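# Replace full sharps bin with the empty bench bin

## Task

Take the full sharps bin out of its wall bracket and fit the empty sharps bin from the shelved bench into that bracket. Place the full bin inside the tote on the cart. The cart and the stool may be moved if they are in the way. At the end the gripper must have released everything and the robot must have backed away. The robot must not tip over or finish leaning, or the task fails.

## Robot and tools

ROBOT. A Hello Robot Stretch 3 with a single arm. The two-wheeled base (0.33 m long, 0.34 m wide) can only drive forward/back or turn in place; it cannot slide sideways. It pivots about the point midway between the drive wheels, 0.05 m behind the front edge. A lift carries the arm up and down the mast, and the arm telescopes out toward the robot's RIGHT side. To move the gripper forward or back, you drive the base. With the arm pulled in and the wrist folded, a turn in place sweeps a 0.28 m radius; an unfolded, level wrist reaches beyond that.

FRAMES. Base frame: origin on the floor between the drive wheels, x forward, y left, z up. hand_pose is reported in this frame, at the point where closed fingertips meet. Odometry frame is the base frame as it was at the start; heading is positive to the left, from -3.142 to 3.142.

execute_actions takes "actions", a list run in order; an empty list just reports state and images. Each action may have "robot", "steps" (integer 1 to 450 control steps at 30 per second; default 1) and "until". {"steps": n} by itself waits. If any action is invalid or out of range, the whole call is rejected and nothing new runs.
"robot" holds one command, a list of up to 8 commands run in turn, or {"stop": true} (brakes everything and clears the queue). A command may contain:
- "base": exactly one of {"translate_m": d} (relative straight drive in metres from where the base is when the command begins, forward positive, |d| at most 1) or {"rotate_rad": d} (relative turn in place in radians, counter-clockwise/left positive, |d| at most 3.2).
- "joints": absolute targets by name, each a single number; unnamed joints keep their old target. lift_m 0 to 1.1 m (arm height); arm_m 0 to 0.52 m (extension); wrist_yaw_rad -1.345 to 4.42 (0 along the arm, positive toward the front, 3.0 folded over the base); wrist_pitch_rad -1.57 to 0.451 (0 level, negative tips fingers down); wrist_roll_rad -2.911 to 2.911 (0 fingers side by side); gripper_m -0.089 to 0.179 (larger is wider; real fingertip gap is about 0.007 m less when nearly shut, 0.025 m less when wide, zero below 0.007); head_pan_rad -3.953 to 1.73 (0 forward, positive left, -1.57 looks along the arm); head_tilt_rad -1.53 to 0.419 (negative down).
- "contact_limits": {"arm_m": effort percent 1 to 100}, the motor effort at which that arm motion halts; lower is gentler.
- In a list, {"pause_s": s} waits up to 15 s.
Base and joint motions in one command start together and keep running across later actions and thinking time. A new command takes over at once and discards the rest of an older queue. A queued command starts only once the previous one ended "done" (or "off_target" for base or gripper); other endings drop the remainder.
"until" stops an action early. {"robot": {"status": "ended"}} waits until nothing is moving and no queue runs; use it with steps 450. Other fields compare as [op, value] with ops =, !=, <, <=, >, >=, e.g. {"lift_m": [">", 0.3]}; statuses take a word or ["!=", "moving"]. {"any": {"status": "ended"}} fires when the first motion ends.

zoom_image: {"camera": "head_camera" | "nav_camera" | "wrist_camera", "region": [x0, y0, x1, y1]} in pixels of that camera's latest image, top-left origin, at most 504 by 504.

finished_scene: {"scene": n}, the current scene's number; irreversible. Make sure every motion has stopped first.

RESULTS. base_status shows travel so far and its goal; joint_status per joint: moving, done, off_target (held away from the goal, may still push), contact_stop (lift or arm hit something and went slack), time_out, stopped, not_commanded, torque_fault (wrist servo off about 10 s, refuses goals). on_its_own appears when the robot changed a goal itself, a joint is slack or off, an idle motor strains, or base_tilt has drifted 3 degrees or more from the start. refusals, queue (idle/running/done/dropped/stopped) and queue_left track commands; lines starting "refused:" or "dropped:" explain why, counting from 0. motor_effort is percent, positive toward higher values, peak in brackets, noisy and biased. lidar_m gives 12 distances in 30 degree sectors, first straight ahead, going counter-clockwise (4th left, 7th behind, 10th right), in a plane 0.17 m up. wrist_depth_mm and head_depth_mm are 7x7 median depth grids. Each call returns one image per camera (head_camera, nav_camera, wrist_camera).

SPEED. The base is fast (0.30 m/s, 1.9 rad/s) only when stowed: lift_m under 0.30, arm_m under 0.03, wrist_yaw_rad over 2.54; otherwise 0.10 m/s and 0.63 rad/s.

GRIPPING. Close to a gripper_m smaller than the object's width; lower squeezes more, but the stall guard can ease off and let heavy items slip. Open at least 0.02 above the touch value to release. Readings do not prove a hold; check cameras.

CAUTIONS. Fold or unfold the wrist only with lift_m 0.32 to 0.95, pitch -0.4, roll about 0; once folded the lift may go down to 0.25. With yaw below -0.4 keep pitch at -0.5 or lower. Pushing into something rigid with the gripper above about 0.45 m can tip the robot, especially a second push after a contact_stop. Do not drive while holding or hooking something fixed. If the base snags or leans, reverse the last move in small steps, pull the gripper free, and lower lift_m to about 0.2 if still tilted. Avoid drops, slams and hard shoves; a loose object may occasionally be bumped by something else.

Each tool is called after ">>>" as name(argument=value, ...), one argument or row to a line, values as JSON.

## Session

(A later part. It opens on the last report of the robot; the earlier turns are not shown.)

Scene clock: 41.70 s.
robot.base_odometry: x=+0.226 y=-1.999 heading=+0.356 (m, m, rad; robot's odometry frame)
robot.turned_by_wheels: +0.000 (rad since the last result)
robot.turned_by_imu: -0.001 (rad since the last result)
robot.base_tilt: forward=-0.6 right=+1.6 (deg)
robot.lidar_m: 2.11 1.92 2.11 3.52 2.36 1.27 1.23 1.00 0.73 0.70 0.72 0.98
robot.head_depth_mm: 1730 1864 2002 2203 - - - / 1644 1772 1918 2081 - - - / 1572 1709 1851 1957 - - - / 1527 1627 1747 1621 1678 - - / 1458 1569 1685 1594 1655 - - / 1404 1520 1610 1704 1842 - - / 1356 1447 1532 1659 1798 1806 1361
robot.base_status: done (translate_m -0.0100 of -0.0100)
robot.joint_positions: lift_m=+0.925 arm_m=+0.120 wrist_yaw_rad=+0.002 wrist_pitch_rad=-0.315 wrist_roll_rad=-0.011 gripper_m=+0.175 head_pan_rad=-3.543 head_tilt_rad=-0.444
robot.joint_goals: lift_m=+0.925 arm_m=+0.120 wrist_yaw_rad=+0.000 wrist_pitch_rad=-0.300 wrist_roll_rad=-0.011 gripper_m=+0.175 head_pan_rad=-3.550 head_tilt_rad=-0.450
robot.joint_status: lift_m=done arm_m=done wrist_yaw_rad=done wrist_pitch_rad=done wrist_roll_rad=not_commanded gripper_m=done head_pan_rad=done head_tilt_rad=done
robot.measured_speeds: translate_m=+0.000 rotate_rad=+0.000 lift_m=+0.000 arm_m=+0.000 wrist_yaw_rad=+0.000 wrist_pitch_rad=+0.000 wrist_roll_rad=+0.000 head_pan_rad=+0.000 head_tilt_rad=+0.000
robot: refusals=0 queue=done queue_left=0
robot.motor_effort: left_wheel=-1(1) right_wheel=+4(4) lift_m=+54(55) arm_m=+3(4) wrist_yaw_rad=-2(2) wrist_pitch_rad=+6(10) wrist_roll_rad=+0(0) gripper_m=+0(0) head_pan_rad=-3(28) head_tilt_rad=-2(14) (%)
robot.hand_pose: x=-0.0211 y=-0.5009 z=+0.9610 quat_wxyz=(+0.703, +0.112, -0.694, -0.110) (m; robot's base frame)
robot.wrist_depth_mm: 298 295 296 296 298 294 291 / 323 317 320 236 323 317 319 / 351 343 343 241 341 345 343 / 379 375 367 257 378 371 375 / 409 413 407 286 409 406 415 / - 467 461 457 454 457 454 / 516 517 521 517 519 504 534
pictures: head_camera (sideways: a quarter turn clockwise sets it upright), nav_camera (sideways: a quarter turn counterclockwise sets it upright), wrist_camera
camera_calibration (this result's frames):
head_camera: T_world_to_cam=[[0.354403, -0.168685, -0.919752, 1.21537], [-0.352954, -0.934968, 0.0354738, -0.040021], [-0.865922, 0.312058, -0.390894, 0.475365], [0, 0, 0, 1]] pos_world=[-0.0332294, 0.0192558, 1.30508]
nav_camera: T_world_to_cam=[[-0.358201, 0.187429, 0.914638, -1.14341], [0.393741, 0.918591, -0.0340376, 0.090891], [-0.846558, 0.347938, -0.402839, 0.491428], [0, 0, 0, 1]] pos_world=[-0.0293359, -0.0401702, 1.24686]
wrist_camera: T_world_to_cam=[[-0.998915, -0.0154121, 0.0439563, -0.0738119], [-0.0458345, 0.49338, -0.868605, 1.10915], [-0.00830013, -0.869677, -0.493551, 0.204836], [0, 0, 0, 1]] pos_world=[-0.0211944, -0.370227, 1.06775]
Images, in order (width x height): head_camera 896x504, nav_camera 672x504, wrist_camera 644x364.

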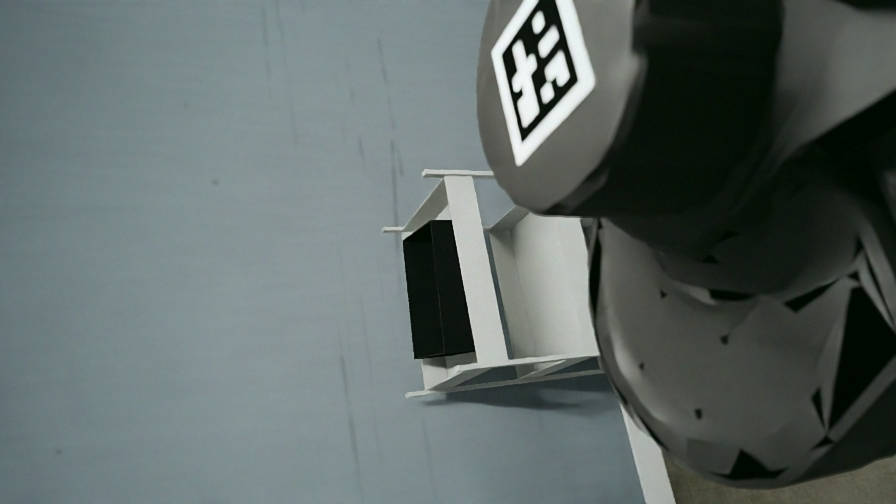

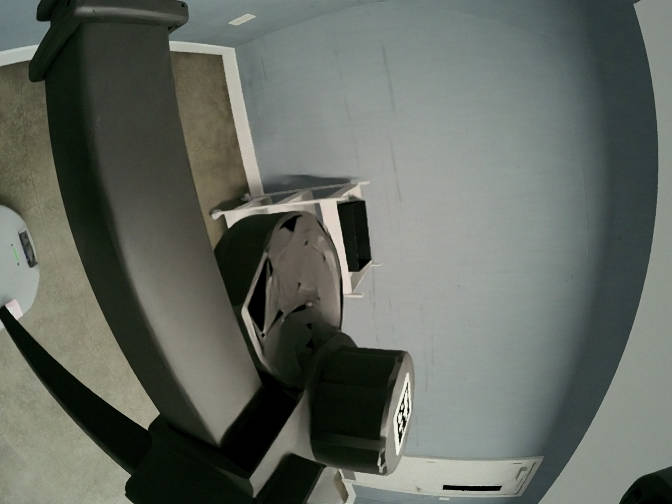

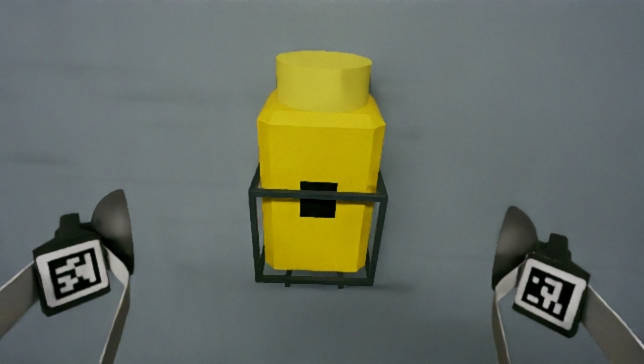

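>>> execute_actions(
  actions=[
    {"robot":{"joints":{"head_pan_rad":-1.7,"head_tilt_rad":-0.6,"lift_m":0.928,"arm_m":0.26},"contact_limits":{"arm_m":20}},"steps":200,"until":{"robot":{"status":"ended"}}},
  ],
)

Scene clock: 44.90 s.
robot.base_odometry: x=+0.226 y=-1.999 heading=+0.356 (m, m, rad; robot's odometry frame)
robot.turned_by_wheels: +0.000 (rad since the last result)
robot.turned_by_imu: -0.001 (rad since the last result)
robot.base_tilt: forward=-0.5 right=+1.6 (deg)
robot.lidar_m: 2.11 1.92 2.12 3.51 2.36 1.26 1.23 1.00 0.73 0.70 0.72 0.98
robot.head_depth_mm: 591 651 726 792 - 1106 1224 / 584 642 704 - 943 1077 1222 / 576 634 685 - 907 1062 1192 / 571 624 677 - 905 1033 1201 / 562 615 678 739 872 1016 1177 / 555 610 675 756 855 992 1174 / 551 602 663 742 840 971 1152
robot.base_status: done (translate_m -0.0100 of -0.0100)
robot.joint_positions: lift_m=+0.928 arm_m=+0.260 wrist_yaw_rad=+0.002 wrist_pitch_rad=-0.316 wrist_roll_rad=-0.011 gripper_m=+0.175 head_pan_rad=-1.707 head_tilt_rad=-0.593
robot.joint_goals: lift_m=+0.928 arm_m=+0.260 wrist_yaw_rad=+0.000 wrist_pitch_rad=-0.300 wrist_roll_rad=-0.011 gripper_m=+0.175 head_pan_rad=-1.700 head_tilt_rad=-0.600
robot.joint_status: lift_m=done arm_m=done wrist_yaw_rad=done wrist_pitch_rad=done wrist_roll_rad=not_commanded gripper_m=done head_pan_rad=done head_tilt_rad=done
robot.measured_speeds: translate_m=+0.000 rotate_rad=+0.000 lift_m=+0.000 arm_m=+0.000 wrist_yaw_rad=+0.000 wrist_pitch_rad=+0.000 wrist_roll_rad=+0.000 head_pan_rad=+0.000 head_tilt_rad=+0.000
robot: refusals=0 queue=done queue_left=0
robot.motor_effort: left_wheel=-1(1) right_wheel=+4(4) lift_m=+54(55) arm_m=+3(2) wrist_yaw_rad=-2(2) wrist_pitch_rad=+6(6) wrist_roll_rad=-1(0) gripper_m=-1(0) head_pan_rad=+2(37) head_tilt_rad=-2(16) (%)
robot.contact_limits: arm_m 20 (drawing in: default 25, maximum 40; extending or still: default 34, maximum 55)
robot.hand_pose: x=-0.0211 y=-0.6408 z=+0.9638 quat_wxyz=(+0.703, +0.113, -0.694, -0.110) (m; robot's base frame)
robot.wrist_depth_mm: 170 171 170 170 169 170 170 / 185 185 182 184 182 182 182 / 200 200 193 133 193 198 197 / 219 217 146 110 209 215 214 / 238 242 123 120 132 236 236 / - 267 125 121 126 269 263 / 302 299 142 138 149 296 303
pictures: head_camera (sideways: a quarter turn clockwise sets it upright), nav_camera (sideways: a quarter turn counterclockwise sets it upright), wrist_camera
camera_calibration (this result's frames):
head_camera: T_world_to_cam=[[0.0879428, 0.516681, -0.851649, 1.12817], [0.993983, -0.101558, 0.0410272, -0.0554599], [-0.0652934, -0.850133, -0.522504, 0.641734], [0, 0, 0, 1]] pos_world=[-0.00218687, -0.0429755, 1.29839]
nav_camera: T_world_to_cam=[[-0.10492, -0.524386, 0.844992, -1.05411], [-0.988948, 0.14452, -0.0331084, 0.0981092], [-0.104756, -0.839127, -0.533754, 0.657249], [0, 0, 0, 1]] pos_world=[0.0552784, -0.0154258, 1.24477]
wrist_camera: T_world_to_cam=[[-0.998916, -0.0153355, 0.0439481, -0.0760619], [-0.0457844, 0.493909, -0.868307, 1.18073], [-0.00839044, -0.869378, -0.494076, 0.0852415], [0, 0, 0, 1]] pos_world=[-0.0212053, -0.510231, 1.07069]
Images, in order (width x height): head_camera 896x504, nav_camera 672x504, wrist_camera 644x364.

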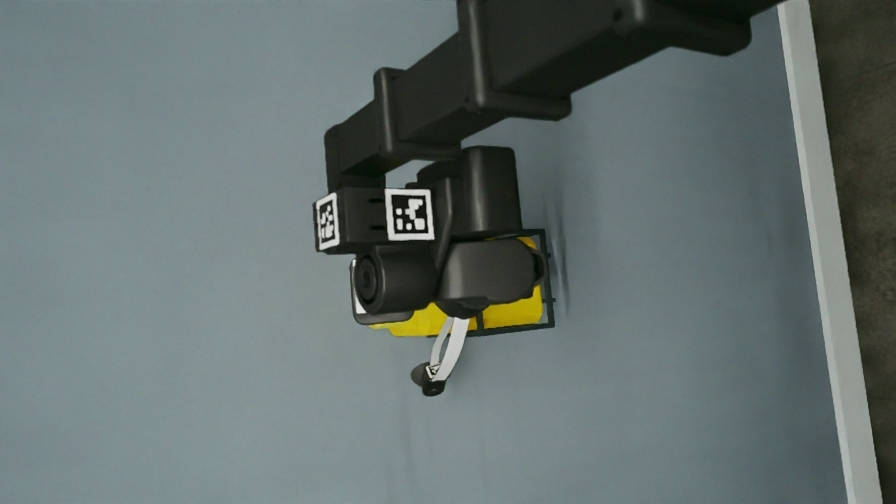

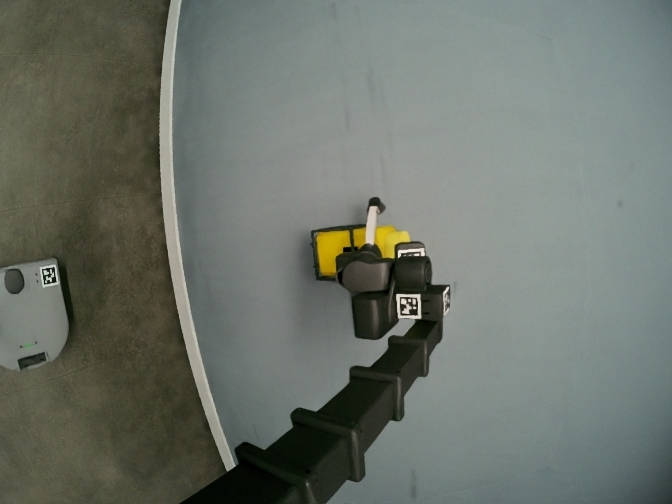

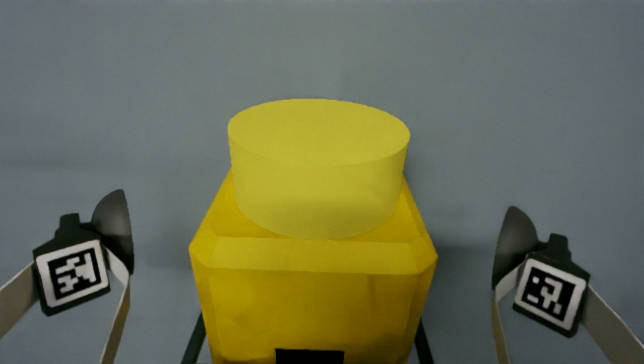

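>>> execute_actions(
  actions=[
    {"robot":{"joints":{"gripper_m":0.05}},"steps":90,"until":{"robot":{"status":"ended"}}},
    {"steps":10},
  ],
)

Scene clock: 47.30 s.
robot.base_odometry: x=+0.226 y=-1.999 heading=+0.356 (m, m, rad; robot's odometry frame)
robot.turned_by_wheels: +0.000 (rad since the last result)
robot.turned_by_imu: -0.001 (rad since the last result)
robot.base_tilt: forward=-0.7 right=+1.6 (deg)
robot.lidar_m: 2.11 1.91 2.11 3.51 2.36 1.27 1.23 1.00 0.73 0.70 0.72 0.98
robot.head_depth_mm: 591 650 725 795 - 1108 1225 / 583 643 705 - 943 1079 1223 / 575 634 689 - 904 1059 1194 / 569 626 677 - 903 1033 1197 / 562 618 677 726 875 1018 1171 / 556 609 677 754 852 989 1170 / 550 601 665 742 843 970 1152
robot.base_status: done (translate_m -0.0100 of -0.0100)
robot.joint_positions: lift_m=+0.928 arm_m=+0.260 wrist_yaw_rad=+0.002 wrist_pitch_rad=-0.316 wrist_roll_rad=-0.011 gripper_m=+0.051 head_pan_rad=-1.707 head_tilt_rad=-0.593
robot.joint_goals: lift_m=+0.928 arm_m=+0.260 wrist_yaw_rad=+0.000 wrist_pitch_rad=-0.300 wrist_roll_rad=-0.011 gripper_m=+0.050 head_pan_rad=-1.700 head_tilt_rad=-0.600
robot.joint_status: lift_m=done arm_m=done wrist_yaw_rad=done wrist_pitch_rad=done wrist_roll_rad=not_commanded gripper_m=done head_pan_rad=done head_tilt_rad=done
robot.measured_speeds: translate_m=+0.000 rotate_rad=+0.000 lift_m=+0.000 arm_m=+0.000 wrist_yaw_rad=+0.000 wrist_pitch_rad=+0.000 wrist_roll_rad=+0.000 head_pan_rad=+0.000 head_tilt_rad=+0.000
robot: refusals=0 queue=done queue_left=0
robot.motor_effort: left_wheel=-1(1) right_wheel=+4(4) lift_m=+54(55) arm_m=+3(3) wrist_yaw_rad=-1(1) wrist_pitch_rad=+6(6) wrist_roll_rad=+0(0) gripper_m=-28(99) head_pan_rad=+3(3) head_tilt_rad=-2(2) (%)
robot.contact_limits: arm_m 20 (drawing in: default 25, maximum 40; extending or still: default 34, maximum 55)
robot.hand_pose: x=-0.0211 y=-0.6407 z=+0.9636 quat_wxyz=(+0.702, +0.113, -0.694, -0.110) (m; robot's base frame)
robot.wrist_depth_mm: 172 171 170 170 169 172 169 / 185 184 184 182 185 183 182 / 198 200 192 132 192 197 199 / 218 220 145 109 209 216 216 / 240 237 122 119 125 238 237 / 269 281 123 121 122 257 265 / 305 306 141 137 145 299 296
pictures: head_camera (sideways: a quarter turn clockwise sets it upright), nav_camera (sideways: a quarter turn counterclockwise sets it upright), wrist_camera
camera_calibration (this result's frames):
head_camera: T_world_to_cam=[[0.0879427, 0.516681, -0.851649, 1.12817], [0.993983, -0.101557, 0.0410272, -0.0554599], [-0.0652932, -0.850133, -0.522504, 0.641734], [0, 0, 0, 1]] pos_world=[-0.00218686, -0.0429755, 1.29839]
nav_camera: T_world_to_cam=[[-0.10492, -0.524386, 0.844992, -1.05411], [-0.988948, 0.144519, -0.0331084, 0.0981092], [-0.104756, -0.839127, -0.533753, 0.657248], [0, 0, 0, 1]] pos_world=[0.0552784, -0.0154258, 1.24477]
wrist_camera: T_world_to_cam=[[-0.998916, -0.0153754, 0.0439364, -0.0760657], [-0.0457871, 0.494631, -0.867896, 1.18059], [-0.00838804, -0.868967, -0.494798, 0.0861679], [0, 0, 0, 1]] pos_world=[-0.0212049, -0.510246, 1.0706]
Images, in order (width x height): head_camera 896x504, nav_camera 672x504, wrist_camera 644x364.

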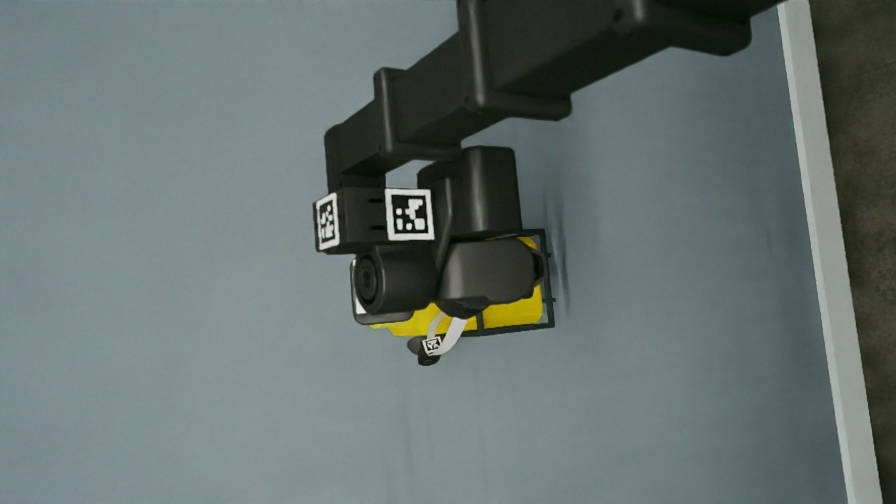

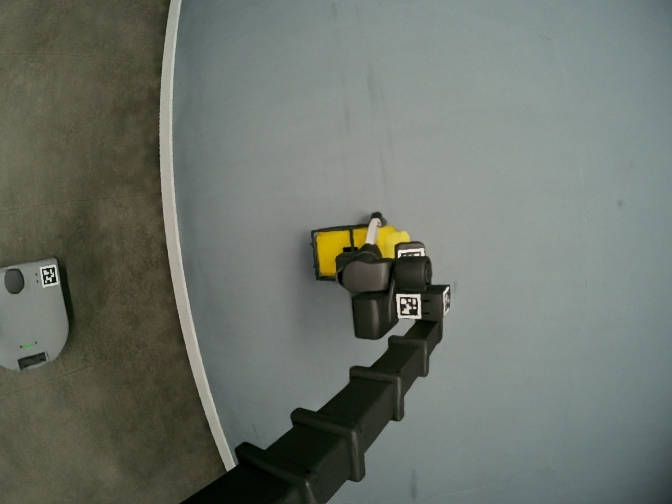

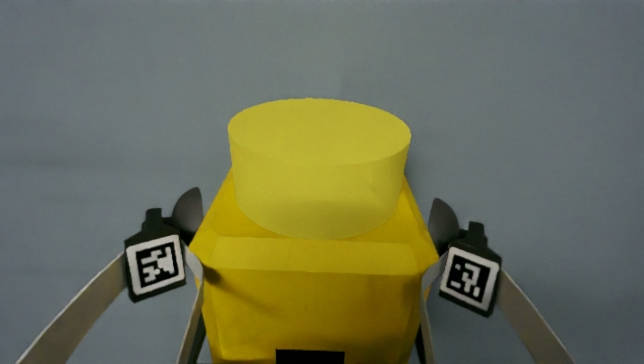

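>>> execute_actions(
  actions=[
    {"robot":[{"joints":{"gripper_m":0.01}},{"joints":{"lift_m":0.96}}],"steps":120,"until":{"robot":{"status":"ended"}}},
  ],
)

Scene clock: 49.43 s.
robot.base_odometry: x=+0.226 y=-1.999 heading=+0.356 (m, m, rad; robot's odometry frame)
robot.turned_by_wheels: +0.000 (rad since the last result)
robot.turned_by_imu: +0.000 (rad since the last result)
robot.base_tilt: forward=-0.6 right=+1.6 (deg)
robot.lidar_m: 2.11 1.91 2.11 3.49 2.36 1.26 1.23 1.00 0.73 0.70 0.72 0.98
robot.head_depth_mm: 590 649 721 - 965 1136 1225 / 583 639 692 815 925 1074 1221 / 577 633 - 828 911 1062 1197 / 569 624 - - 890 1029 1194 / 561 615 669 704 875 1014 1182 / 558 610 672 753 858 989 1174 / 550 600 663 743 841 974 1147
robot.base_status: done (translate_m -0.0100 of -0.0100)
robot.joint_positions: lift_m=+0.959 arm_m=+0.260 wrist_yaw_rad=+0.002 wrist_pitch_rad=-0.331 wrist_roll_rad=-0.011 gripper_m=+0.017 head_pan_rad=-1.707 head_tilt_rad=-0.593
robot.joint_goals: lift_m=+0.960 arm_m=+0.260 wrist_yaw_rad=+0.000 wrist_pitch_rad=-0.300 wrist_roll_rad=-0.011 gripper_m=+0.014 head_pan_rad=-1.700 head_tilt_rad=-0.600
robot.joint_status: lift_m=done arm_m=done wrist_yaw_rad=done wrist_pitch_rad=done wrist_roll_rad=not_commanded gripper_m=done head_pan_rad=done head_tilt_rad=done
robot.measured_speeds: translate_m=+0.000 rotate_rad=+0.000 lift_m=+0.000 arm_m=+0.000 wrist_yaw_rad=+0.000 wrist_pitch_rad=+0.000 wrist_roll_rad=+0.000 head_pan_rad=+0.000 head_tilt_rad=+0.000
robot: refusals=0 queue=done queue_left=0
robot.on_its_own: gripper_m is held at +0.014, not at your +0.010, by its stall guard, which is still easing
robot.motor_effort: left_wheel=-1(1) right_wheel=+4(4) lift_m=+58(55) arm_m=+2(3) wrist_yaw_rad=-2(2) wrist_pitch_rad=+11(12) wrist_roll_rad=+0(0) gripper_m=-43(99) head_pan_rad=+3(3) head_tilt_rad=-3(3) (%)
robot.contact_limits: arm_m 20 (drawing in: default 25, maximum 40; extending or still: default 34, maximum 55)
robot.hand_pose: x=-0.0211 y=-0.6394 z=+0.9921 quat_wxyz=(+0.702, +0.118, -0.693, -0.116) (m; robot's base frame)
robot.wrist_depth_mm: 170 171 171 169 169 169 168 / 185 184 185 183 183 182 182 / 200 201 193 133 193 199 199 / 222 221 146 111 210 217 216 / 244 238 121 120 125 237 239 / 271 284 123 122 123 266 267 / 308 309 140 136 143 303 302
pictures: head_camera (sideways: a quarter turn clockwise sets it upright), nav_camera (sideways: a quarter turn counterclockwise sets it upright), wrist_camera
camera_calibration (this result's frames):
head_camera: T_world_to_cam=[[0.0879466, 0.51677, -0.851595, 1.1281], [0.993984, -0.101546, 0.0410308, -0.0554646], [-0.0652726, -0.850081, -0.522592, 0.641849], [0, 0, 0, 1]] pos_world=[-0.00218614, -0.0429753, 1.29838]
nav_camera: T_world_to_cam=[[-0.104924, -0.524475, 0.844936, -1.05404], [-0.98895, 0.144507, -0.0331075, 0.098108], [-0.104735, -0.839073, -0.533841, 0.657363], [0, 0, 0, 1]] pos_world=[0.0552794, -0.0154191, 1.24477]
wrist_camera: T_world_to_cam=[[-0.998915, -0.0160006, 0.043736, -0.0775025], [-0.0458054, 0.50715, -0.86064, 1.20544], [-0.00840994, -0.861709, -0.507332, 0.118555], [0, 0, 0, 1]] pos_world=[-0.0212058, -0.510418, 1.10098]
Images, in order (width x height): head_camera 896x504, nav_camera 672x504, wrist_camera 644x364.

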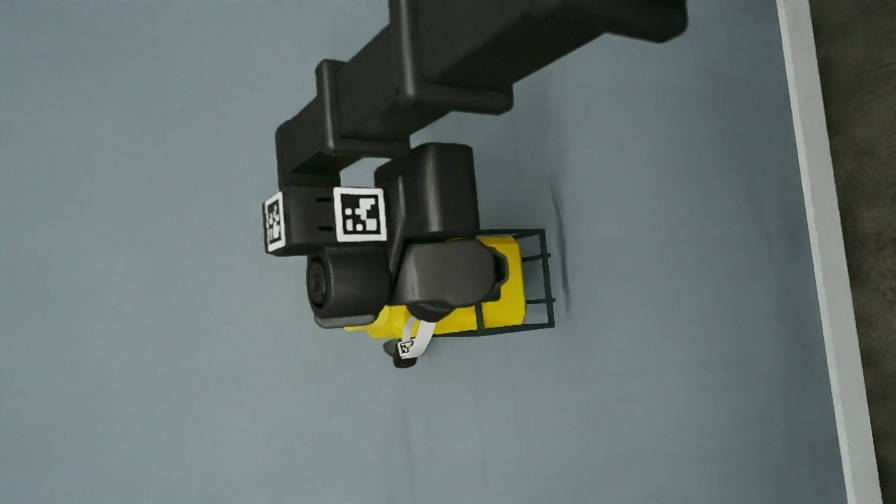

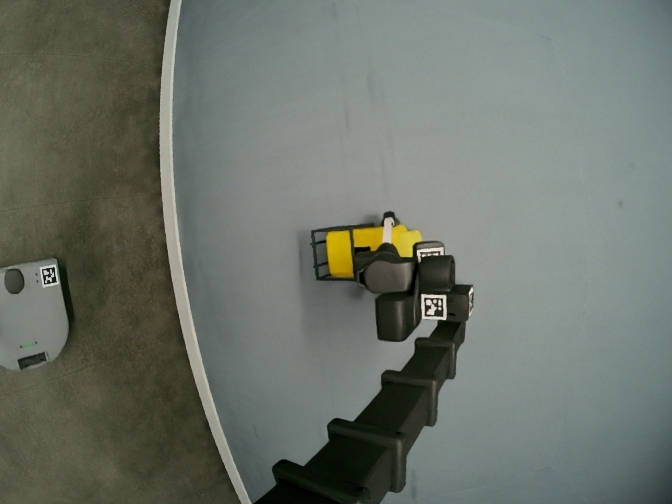

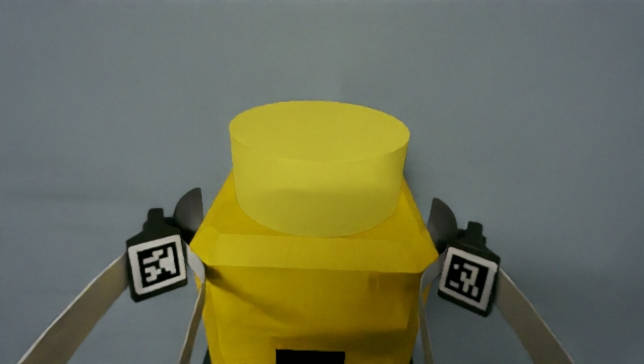

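>>> execute_actions(
  actions=[
    {"robot":[{"joints":{"gripper_m":0.03,"lift_m":1.045}}],"steps":120,"until":{"robot":{"status":"ended"}}},
  ],
)

Scene clock: 51.30 s.
robot.base_odometry: x=+0.226 y=-1.999 heading=+0.356 (m, m, rad; robot's odometry frame)
robot.turned_by_wheels: +0.000 (rad since the last result)
robot.turned_by_imu: +0.000 (rad since the last result)
robot.base_tilt: forward=-0.6 right=+1.5 (deg)
robot.lidar_m: 2.10 1.91 2.11 3.50 2.36 1.27 1.23 1.00 0.72 0.70 0.72 0.98
robot.head_depth_mm: 590 - 747 822 945 1107 1215 / 581 - 724 805 926 1081 1225 / 574 - 733 793 906 1060 1196 / 568 - - 686 889 1039 1200 / 562 603 651 737 873 1012 1179 / 556 608 673 755 857 992 1171 / 549 602 664 741 841 970 1152
robot.base_status: done (translate_m -0.0100 of -0.0100)
robot.joint_positions: lift_m=+1.044 arm_m=+0.260 wrist_yaw_rad=+0.002 wrist_pitch_rad=-0.341 wrist_roll_rad=-0.011 gripper_m=+0.036 head_pan_rad=-1.707 head_tilt_rad=-0.593
robot.joint_goals: lift_m=+1.045 arm_m=+0.260 wrist_yaw_rad=+0.000 wrist_pitch_rad=-0.300 wrist_roll_rad=-0.011 gripper_m=+0.034 head_pan_rad=-1.700 head_tilt_rad=-0.600
robot.joint_status: lift_m=done arm_m=done wrist_yaw_rad=done wrist_pitch_rad=done wrist_roll_rad=not_commanded gripper_m=done head_pan_rad=done head_tilt_rad=done
robot.measured_speeds: translate_m=+0.000 rotate_rad=+0.000 lift_m=+0.000 arm_m=+0.000 wrist_yaw_rad=+0.000 wrist_pitch_rad=+0.000 wrist_roll_rad=+0.000 head_pan_rad=+0.000 head_tilt_rad=+0.000
robot: refusals=0 queue=done queue_left=0
robot.motor_effort: left_wheel=-1(1) right_wheel=+3(3) lift_m=+57(57) arm_m=+1(2) wrist_yaw_rad=-2(2) wrist_pitch_rad=+15(15) wrist_roll_rad=+0(0) gripper_m=-33(42) head_pan_rad=+3(3) head_tilt_rad=-3(2) (%)
robot.contact_limits: arm_m 20 (drawing in: default 25, maximum 40; extending or still: default 34, maximum 55)
robot.hand_pose: x=-0.0211 y=-0.6383 z=+1.0748 quat_wxyz=(+0.701, +0.121, -0.693, -0.119) (m; robot's base frame)
robot.wrist_depth_mm: 172 171 170 171 170 168 169 / 184 186 185 184 183 185 184 / 201 202 198 168 197 200 198 / 223 224 179 121 216 216 217 / 246 244 123 123 124 242 243 / 277 282 123 122 123 270 271 / 308 315 130 128 131 309 308
pictures: head_camera (sideways: a quarter turn clockwise sets it upright), nav_camera (sideways: a quarter turn counterclockwise sets it upright), wrist_camera
camera_calibration (this result's frames):
head_camera: T_world_to_cam=[[0.0879466, 0.516771, -0.851594, 1.1281], [0.993984, -0.101546, 0.0410308, -0.0554647], [-0.0652723, -0.85008, -0.522593, 0.64185], [0, 0, 0, 1]] pos_world=[-0.00218613, -0.0429753, 1.29838]
nav_camera: T_world_to_cam=[[-0.104924, -0.524476, 0.844936, -1.05404], [-0.98895, 0.144507, -0.0331075, 0.098108], [-0.104735, -0.839073, -0.533842, 0.657364], [0, 0, 0, 1]] pos_world=[0.0552794, -0.015419, 1.24477]
wrist_camera: T_world_to_cam=[[-0.998914, -0.0164422, 0.043588, -0.0812243], [-0.0458193, 0.515815, -0.855474, 1.276], [-0.00841747, -0.856542, -0.516008, 0.174041], [0, 0, 0, 1]] pos_world=[-0.0212057, -0.510441, 1.18493]
Images, in order (width x height): head_camera 896x504, nav_camera 672x504, wrist_camera 644x364.

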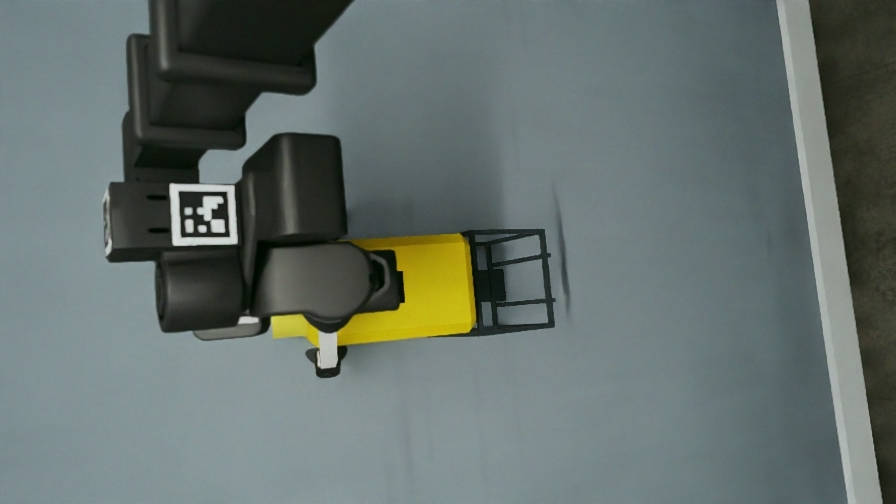

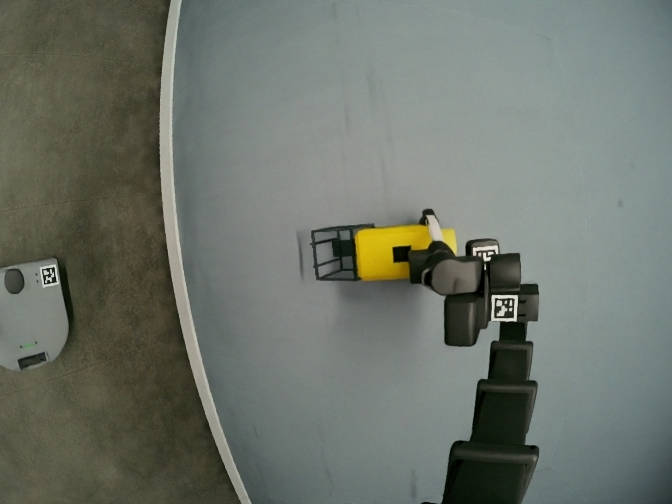

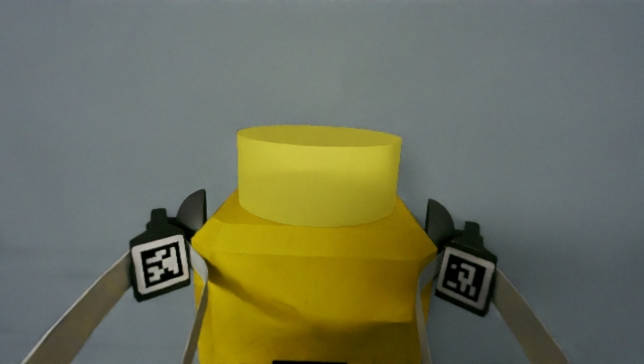

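>>> execute_actions(
  actions=[
    {"robot":[{"joints":{"lift_m":1.07}}],"steps":60,"until":{"robot":{"status":"ended"}}},
  ],
)

Scene clock: 52.70 s.
robot.base_odometry: x=+0.226 y=-1.999 heading=+0.356 (m, m, rad; robot's odometry frame)
robot.turned_by_wheels: +0.000 (rad since the last result)
robot.turned_by_imu: +0.000 (rad since the last result)
robot.base_tilt: forward=-0.6 right=+1.6 (deg)
robot.lidar_m: 2.11 1.91 2.11 3.63 2.36 1.26 1.23 1.00 0.73 0.70 0.72 0.98
robot.head_depth_mm: 574 - 724 820 939 1105 1226 / 568 653 717 806 923 1085 1215 / 564 - 713 795 904 1060 1195 / 558 - 696 756 886 1031 1193 / 561 606 585 751 875 1015 1178 / 556 610 675 755 856 993 1171 / 551 601 666 745 838 966 1144
robot.base_status: done (translate_m -0.0100 of -0.0100)
robot.joint_positions: lift_m=+1.069 arm_m=+0.260 wrist_yaw_rad=+0.002 wrist_pitch_rad=-0.341 wrist_roll_rad=-0.011 gripper_m=+0.043 head_pan_rad=-1.707 head_tilt_rad=-0.593
robot.joint_goals: lift_m=+1.070 arm_m=+0.260 wrist_yaw_rad=+0.000 wrist_pitch_rad=-0.300 wrist_roll_rad=-0.011 gripper_m=+0.041 head_pan_rad=-1.700 head_tilt_rad=-0.600
robot.joint_status: lift_m=done arm_m=done wrist_yaw_rad=done wrist_pitch_rad=done wrist_roll_rad=not_commanded gripper_m=done head_pan_rad=done head_tilt_rad=done
robot.measured_speeds: translate_m=+0.000 rotate_rad=+0.000 lift_m=+0.000 arm_m=+0.000 wrist_yaw_rad=+0.000 wrist_pitch_rad=+0.000 wrist_roll_rad=+0.000 head_pan_rad=+0.000 head_tilt_rad=+0.000
robot: refusals=0 queue=done queue_left=0
robot.on_its_own: gripper_m is held at +0.041, not at your +0.030, by its stall guard, which is still easing
robot.motor_effort: left_wheel=-1(0) right_wheel=+3(3) lift_m=+57(61) arm_m=+2(1) wrist_yaw_rad=-2(2) wrist_pitch_rad=+15(15) wrist_roll_rad=+0(0) gripper_m=-29(33) head_pan_rad=+2(2) head_tilt_rad=-2(2) (%)
robot.contact_limits: arm_m 20 (drawing in: default 25, maximum 40; extending or still: default 34, maximum 55)
robot.hand_pose: x=-0.0211 y=-0.6382 z=+1.0997 quat_wxyz=(+0.701, +0.122, -0.693, -0.119) (m; robot's base frame)
robot.wrist_depth_mm: 172 170 171 169 170 169 169 / 185 185 184 183 185 183 182 / 201 203 196 168 197 200 200 / 222 222 180 121 216 218 218 / 246 245 122 124 125 242 243 / 276 282 123 122 124 269 269 / 308 315 129 128 130 309 310
pictures: head_camera (sideways: a quarter turn clockwise sets it upright), nav_camera (sideways: a quarter turn counterclockwise sets it upright), wrist_camera
camera_calibration (this result's frames):
head_camera: T_world_to_cam=[[0.0879466, 0.516771, -0.851594, 1.1281], [0.993984, -0.101546, 0.0410308, -0.0554647], [-0.0652723, -0.85008, -0.522593, 0.641851], [0, 0, 0, 1]] pos_world=[-0.00218613, -0.0429753, 1.29838]
nav_camera: T_world_to_cam=[[-0.104924, -0.524476, 0.844936, -1.05404], [-0.98895, 0.144507, -0.0331075, 0.098108], [-0.104735, -0.839073, -0.533842, 0.657364], [0, 0, 0, 1]] pos_world=[0.0552795, -0.015419, 1.24477]
wrist_camera: T_world_to_cam=[[-0.998914, -0.0164596, 0.0435821, -0.0823137], [-0.0458199, 0.51615, -0.855272, 1.29727], [-0.00841747, -0.85634, -0.516344, 0.187426], [0, 0, 0, 1]] pos_world=[-0.0212057, -0.510442, 1.20988]
Images, in order (width x height): head_camera 896x504, nav_camera 672x504, wrist_camera 644x364.

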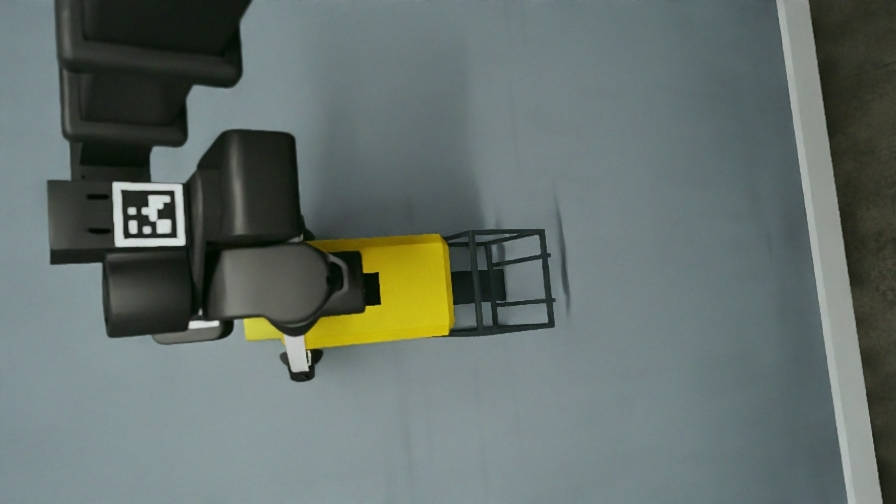

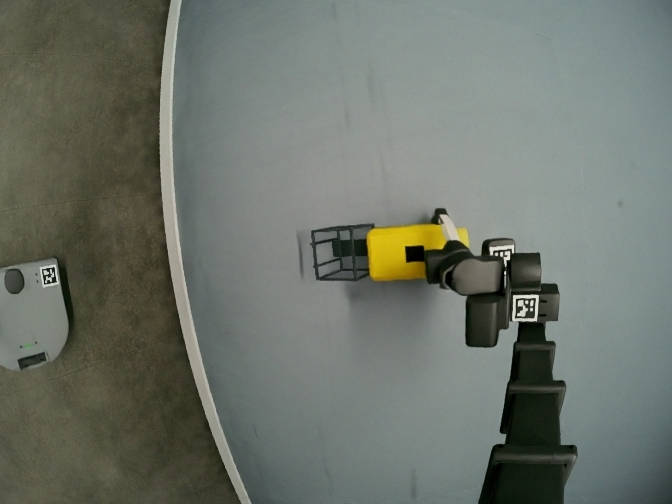

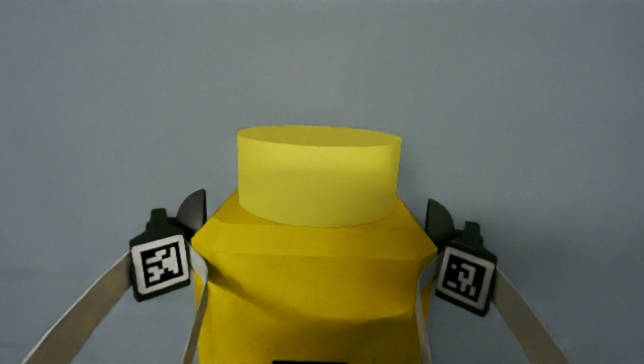

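>>> execute_actions(
  actions=[
    {"robot":{"joints":{"gripper_m":0.045,"arm_m":0.02,"head_pan_rad":-3.5,"head_tilt_rad":-0.5}},"steps":150,"until":{"robot":{"status":"ended"}}},
  ],
)

Scene clock: 56.47 s.
robot.base_odometry: x=+0.226 y=-1.999 heading=+0.356 (m, m, rad; robot's odometry frame)
robot.turned_by_wheels: +0.000 (rad since the last result)
robot.turned_by_imu: -0.001 (rad since the last result)
robot.base_tilt: forward=-0.5 right=+1.6 (deg)
robot.lidar_m: 2.11 1.92 2.11 3.62 2.35 1.26 1.23 1.00 0.73 0.70 0.72 0.98
robot.head_depth_mm: - - - - - 1589 1308 / - - - - - 1573 1313 / 1484 - - - - 1550 1318 / 1482 - - - - 1527 1326 / 1435 1503 - - - 1523 1331 / 1384 1450 - - - - 1332 / 1353 1423 - - - - 1336
robot.base_status: done (translate_m -0.0100 of -0.0100)
robot.joint_positions: lift_m=+1.069 arm_m=+0.020 wrist_yaw_rad=+0.002 wrist_pitch_rad=-0.341 wrist_roll_rad=-0.011 gripper_m=+0.057 head_pan_rad=-3.493 head_tilt_rad=-0.508
robot.joint_goals: lift_m=+1.070 arm_m=+0.020 wrist_yaw_rad=+0.000 wrist_pitch_rad=-0.300 wrist_roll_rad=-0.011 gripper_m=+0.058 head_pan_rad=-3.500 head_tilt_rad=-0.500
robot.joint_status: lift_m=done arm_m=done wrist_yaw_rad=done wrist_pitch_rad=done wrist_roll_rad=not_commanded gripper_m=done head_pan_rad=done head_tilt_rad=done
robot.measured_speeds: translate_m=+0.000 rotate_rad=+0.000 lift_m=+0.000 arm_m=+0.000 wrist_yaw_rad=+0.000 wrist_pitch_rad=+0.000 wrist_roll_rad=+0.000 head_pan_rad=+0.000 head_tilt_rad=+0.000
robot: refusals=0 queue=done queue_left=0
robot.on_its_own: gripper_m is held at +0.058, not at your +0.045, by its stall guard, which is still easing
robot.motor_effort: left_wheel=+0(0) right_wheel=+3(3) lift_m=+57(58) arm_m=-3(3) wrist_yaw_rad=-1(1) wrist_pitch_rad=+15(15) wrist_roll_rad=+0(0) gripper_m=-2(53) head_pan_rad=-3(37) head_tilt_rad=+3(13) (%)
robot.hand_pose: x=-0.0211 y=-0.3986 z=+1.0997 quat_wxyz=(+0.701, +0.122, -0.693, -0.119) (m; robot's base frame)
robot.wrist_depth_mm: 384 386 391 388 380 380 379 / 418 416 416 416 409 417 414 / 458 451 443 170 444 451 454 / 501 499 312 121 487 494 490 / 559 558 122 124 124 547 545 / 628 643 122 122 123 594 617 / 695 716 130 128 131 691 702
pictures: head_camera (sideways: a quarter turn clockwise sets it upright), nav_camera (sideways: a quarter turn counterclockwise sets it upright), wrist_camera
camera_calibration (this result's frames):
head_camera: T_world_to_cam=[[0.416366, -0.1706, -0.893048, 1.18016], [-0.308096, -0.950598, 0.0379498, -0.0435152], [-0.855404, 0.259344, -0.448358, 0.550078], [0, 0, 0, 1]] pos_world=[-0.0342453, 0.0173098, 1.30222]
nav_camera: T_world_to_cam=[[-0.420769, 0.189012, 0.887259, -1.10731], [0.34948, 0.936336, -0.0337313, 0.0907594], [-0.837148, 0.295886, -0.460037, 0.5658], [0, 0, 0, 1]] pos_world=[-0.0239805, -0.0430995, 1.24582]
wrist_camera: T_world_to_cam=[[-0.998917, -0.016296, 0.0435821, -0.0783429], [-0.0457354, 0.51616, -0.85527, 1.1736], [-0.00855792, -0.856337, -0.516347, 0.39261], [0, 0, 0, 1]] pos_world=[-0.021223, -0.270837, 1.20988]
Images, in order (width x height): head_camera 896x504, nav_camera 672x504, wrist_camera 644x364.

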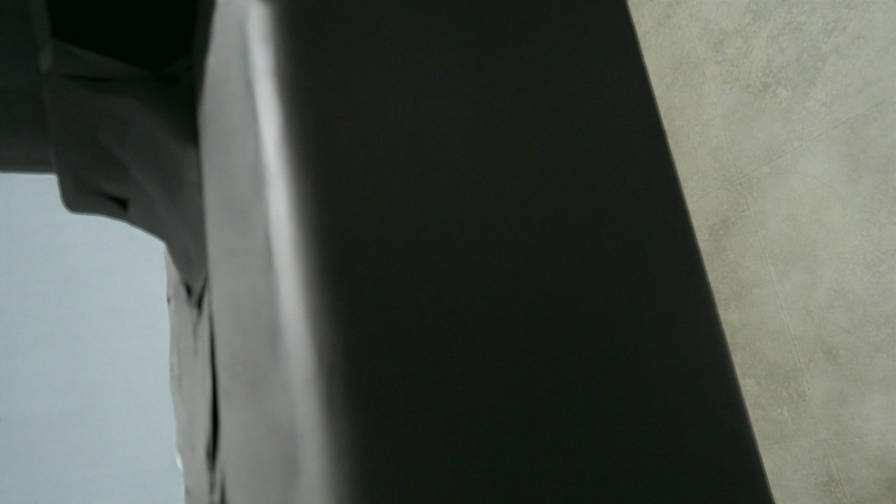

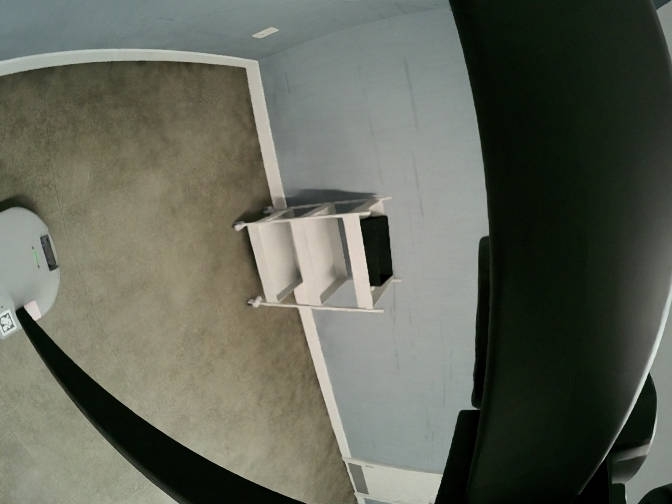

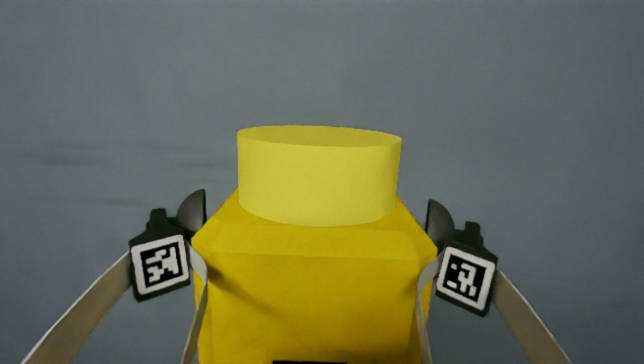

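>>> execute_actions(
  actions=[
    {"robot":{"joints":{"gripper_m":0.062,"lift_m":0.95}},"steps":60,"until":{"robot":{"status":"ended"}}},
  ],
)

Scene clock: 58.93 s.
robot.base_odometry: x=+0.226 y=-1.999 heading=+0.356 (m, m, rad; robot's odometry frame)
robot.turned_by_wheels: +0.000 (rad since the last result)
robot.turned_by_imu: -0.001 (rad since the last result)
robot.base_tilt: forward=-0.6 right=+1.6 (deg)
robot.lidar_m: 2.11 1.92 2.12 3.62 2.35 1.27 1.23 1.00 0.73 0.70 0.72 0.98
robot.head_depth_mm: 1643 1808 1954 - - - - / 1578 1731 1867 - - - - / 1543 1665 1807 1627 - - - / 1489 1603 1719 1539 - - - / 1427 1532 1661 1612 - - - / 1379 1491 1620 1767 - - - / 1341 1447 1547 1697 1842 1601 1377
robot.base_status: done (translate_m -0.0100 of -0.0100)
robot.joint_positions: lift_m=+0.950 arm_m=+0.020 wrist_yaw_rad=+0.002 wrist_pitch_rad=-0.341 wrist_roll_rad=-0.011 gripper_m=+0.063 head_pan_rad=-3.493 head_tilt_rad=-0.508
robot.joint_goals: lift_m=+0.950 arm_m=+0.020 wrist_yaw_rad=+0.000 wrist_pitch_rad=-0.300 wrist_roll_rad=-0.011 gripper_m=+0.062 head_pan_rad=-3.500 head_tilt_rad=-0.500
robot.joint_status: lift_m=done arm_m=done wrist_yaw_rad=done wrist_pitch_rad=done wrist_roll_rad=not_commanded gripper_m=done head_pan_rad=done head_tilt_rad=done
robot.measured_speeds: translate_m=+0.000 rotate_rad=+0.000 lift_m=+0.000 arm_m=+0.000 wrist_yaw_rad=+0.000 wrist_pitch_rad=+0.000 wrist_roll_rad=+0.000 head_pan_rad=+0.000 head_tilt_rad=+0.000
robot: refusals=0 queue=done queue_left=0
robot.motor_effort: left_wheel=+0(1) right_wheel=+4(3) lift_m=+27(57) arm_m=-3(3) wrist_yaw_rad=-1(2) wrist_pitch_rad=+15(15) wrist_roll_rad=+0(0) gripper_m=-21(23) head_pan_rad=-3(3) head_tilt_rad=+3(3) (%)
robot.hand_pose: x=-0.0211 y=-0.3986 z=+0.9806 quat_wxyz=(+0.701, +0.122, -0.693, -0.119) (m; robot's base frame)
robot.wrist_depth_mm: 390 391 388 385 384 383 382 / 415 416 421 414 415 417 414 / 456 462 446 170 437 446 446 / 506 500 311 122 482 493 492 / 556 564 122 123 124 544 550 / 618 650 122 122 123 595 634 / 695 725 130 128 131 690 689
pictures: head_camera (sideways: a quarter turn clockwise sets it upright), nav_camera (sideways: a quarter turn counterclockwise sets it upright), wrist_camera
camera_calibration (this result's frames):
head_camera: T_world_to_cam=[[0.416366, -0.1706, -0.893048, 1.18016], [-0.308096, -0.950598, 0.0379498, -0.0435152], [-0.855404, 0.259344, -0.448358, 0.550078], [0, 0, 0, 1]] pos_world=[-0.0342453, 0.0173098, 1.30222]
nav_camera: T_world_to_cam=[[-0.420769, 0.189012, 0.887259, -1.10731], [0.34948, 0.936336, -0.0337313, 0.0907594], [-0.837148, 0.295886, -0.460037, 0.565801], [0, 0, 0, 1]] pos_world=[-0.0239805, -0.0430995, 1.24582]
wrist_camera: T_world_to_cam=[[-0.998917, -0.0163025, 0.0435798, -0.0731522], [-0.0457354, 0.516296, -0.855188, 1.0717], [-0.0085584, -0.856255, -0.516483, 0.331294], [0, 0, 0, 1]] pos_world=[-0.0212231, -0.270834, 1.0908]
Images, in order (width x height): head_camera 896x504, nav_camera 672x504, wrist_camera 644x364.

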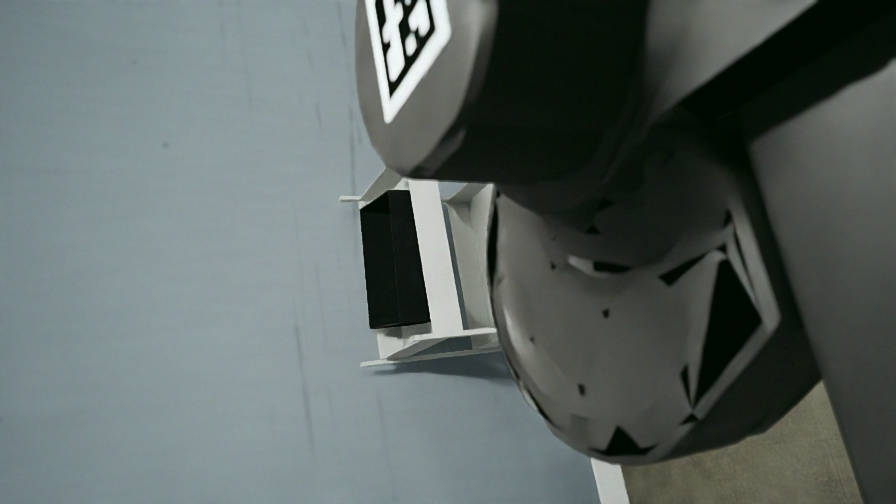

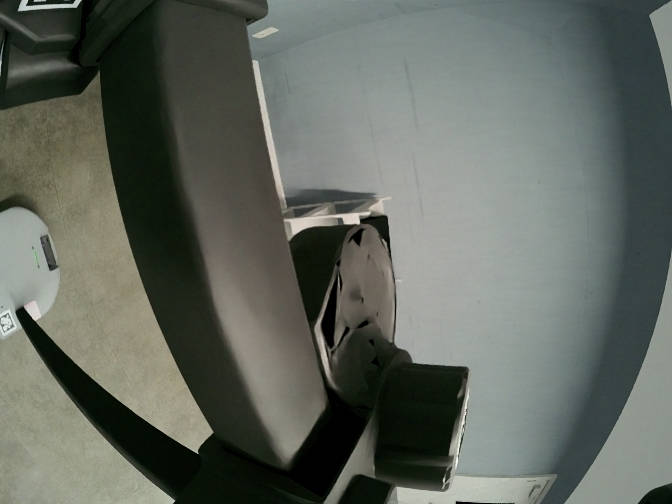

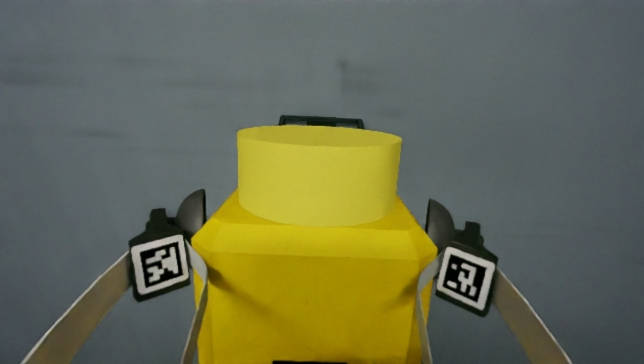

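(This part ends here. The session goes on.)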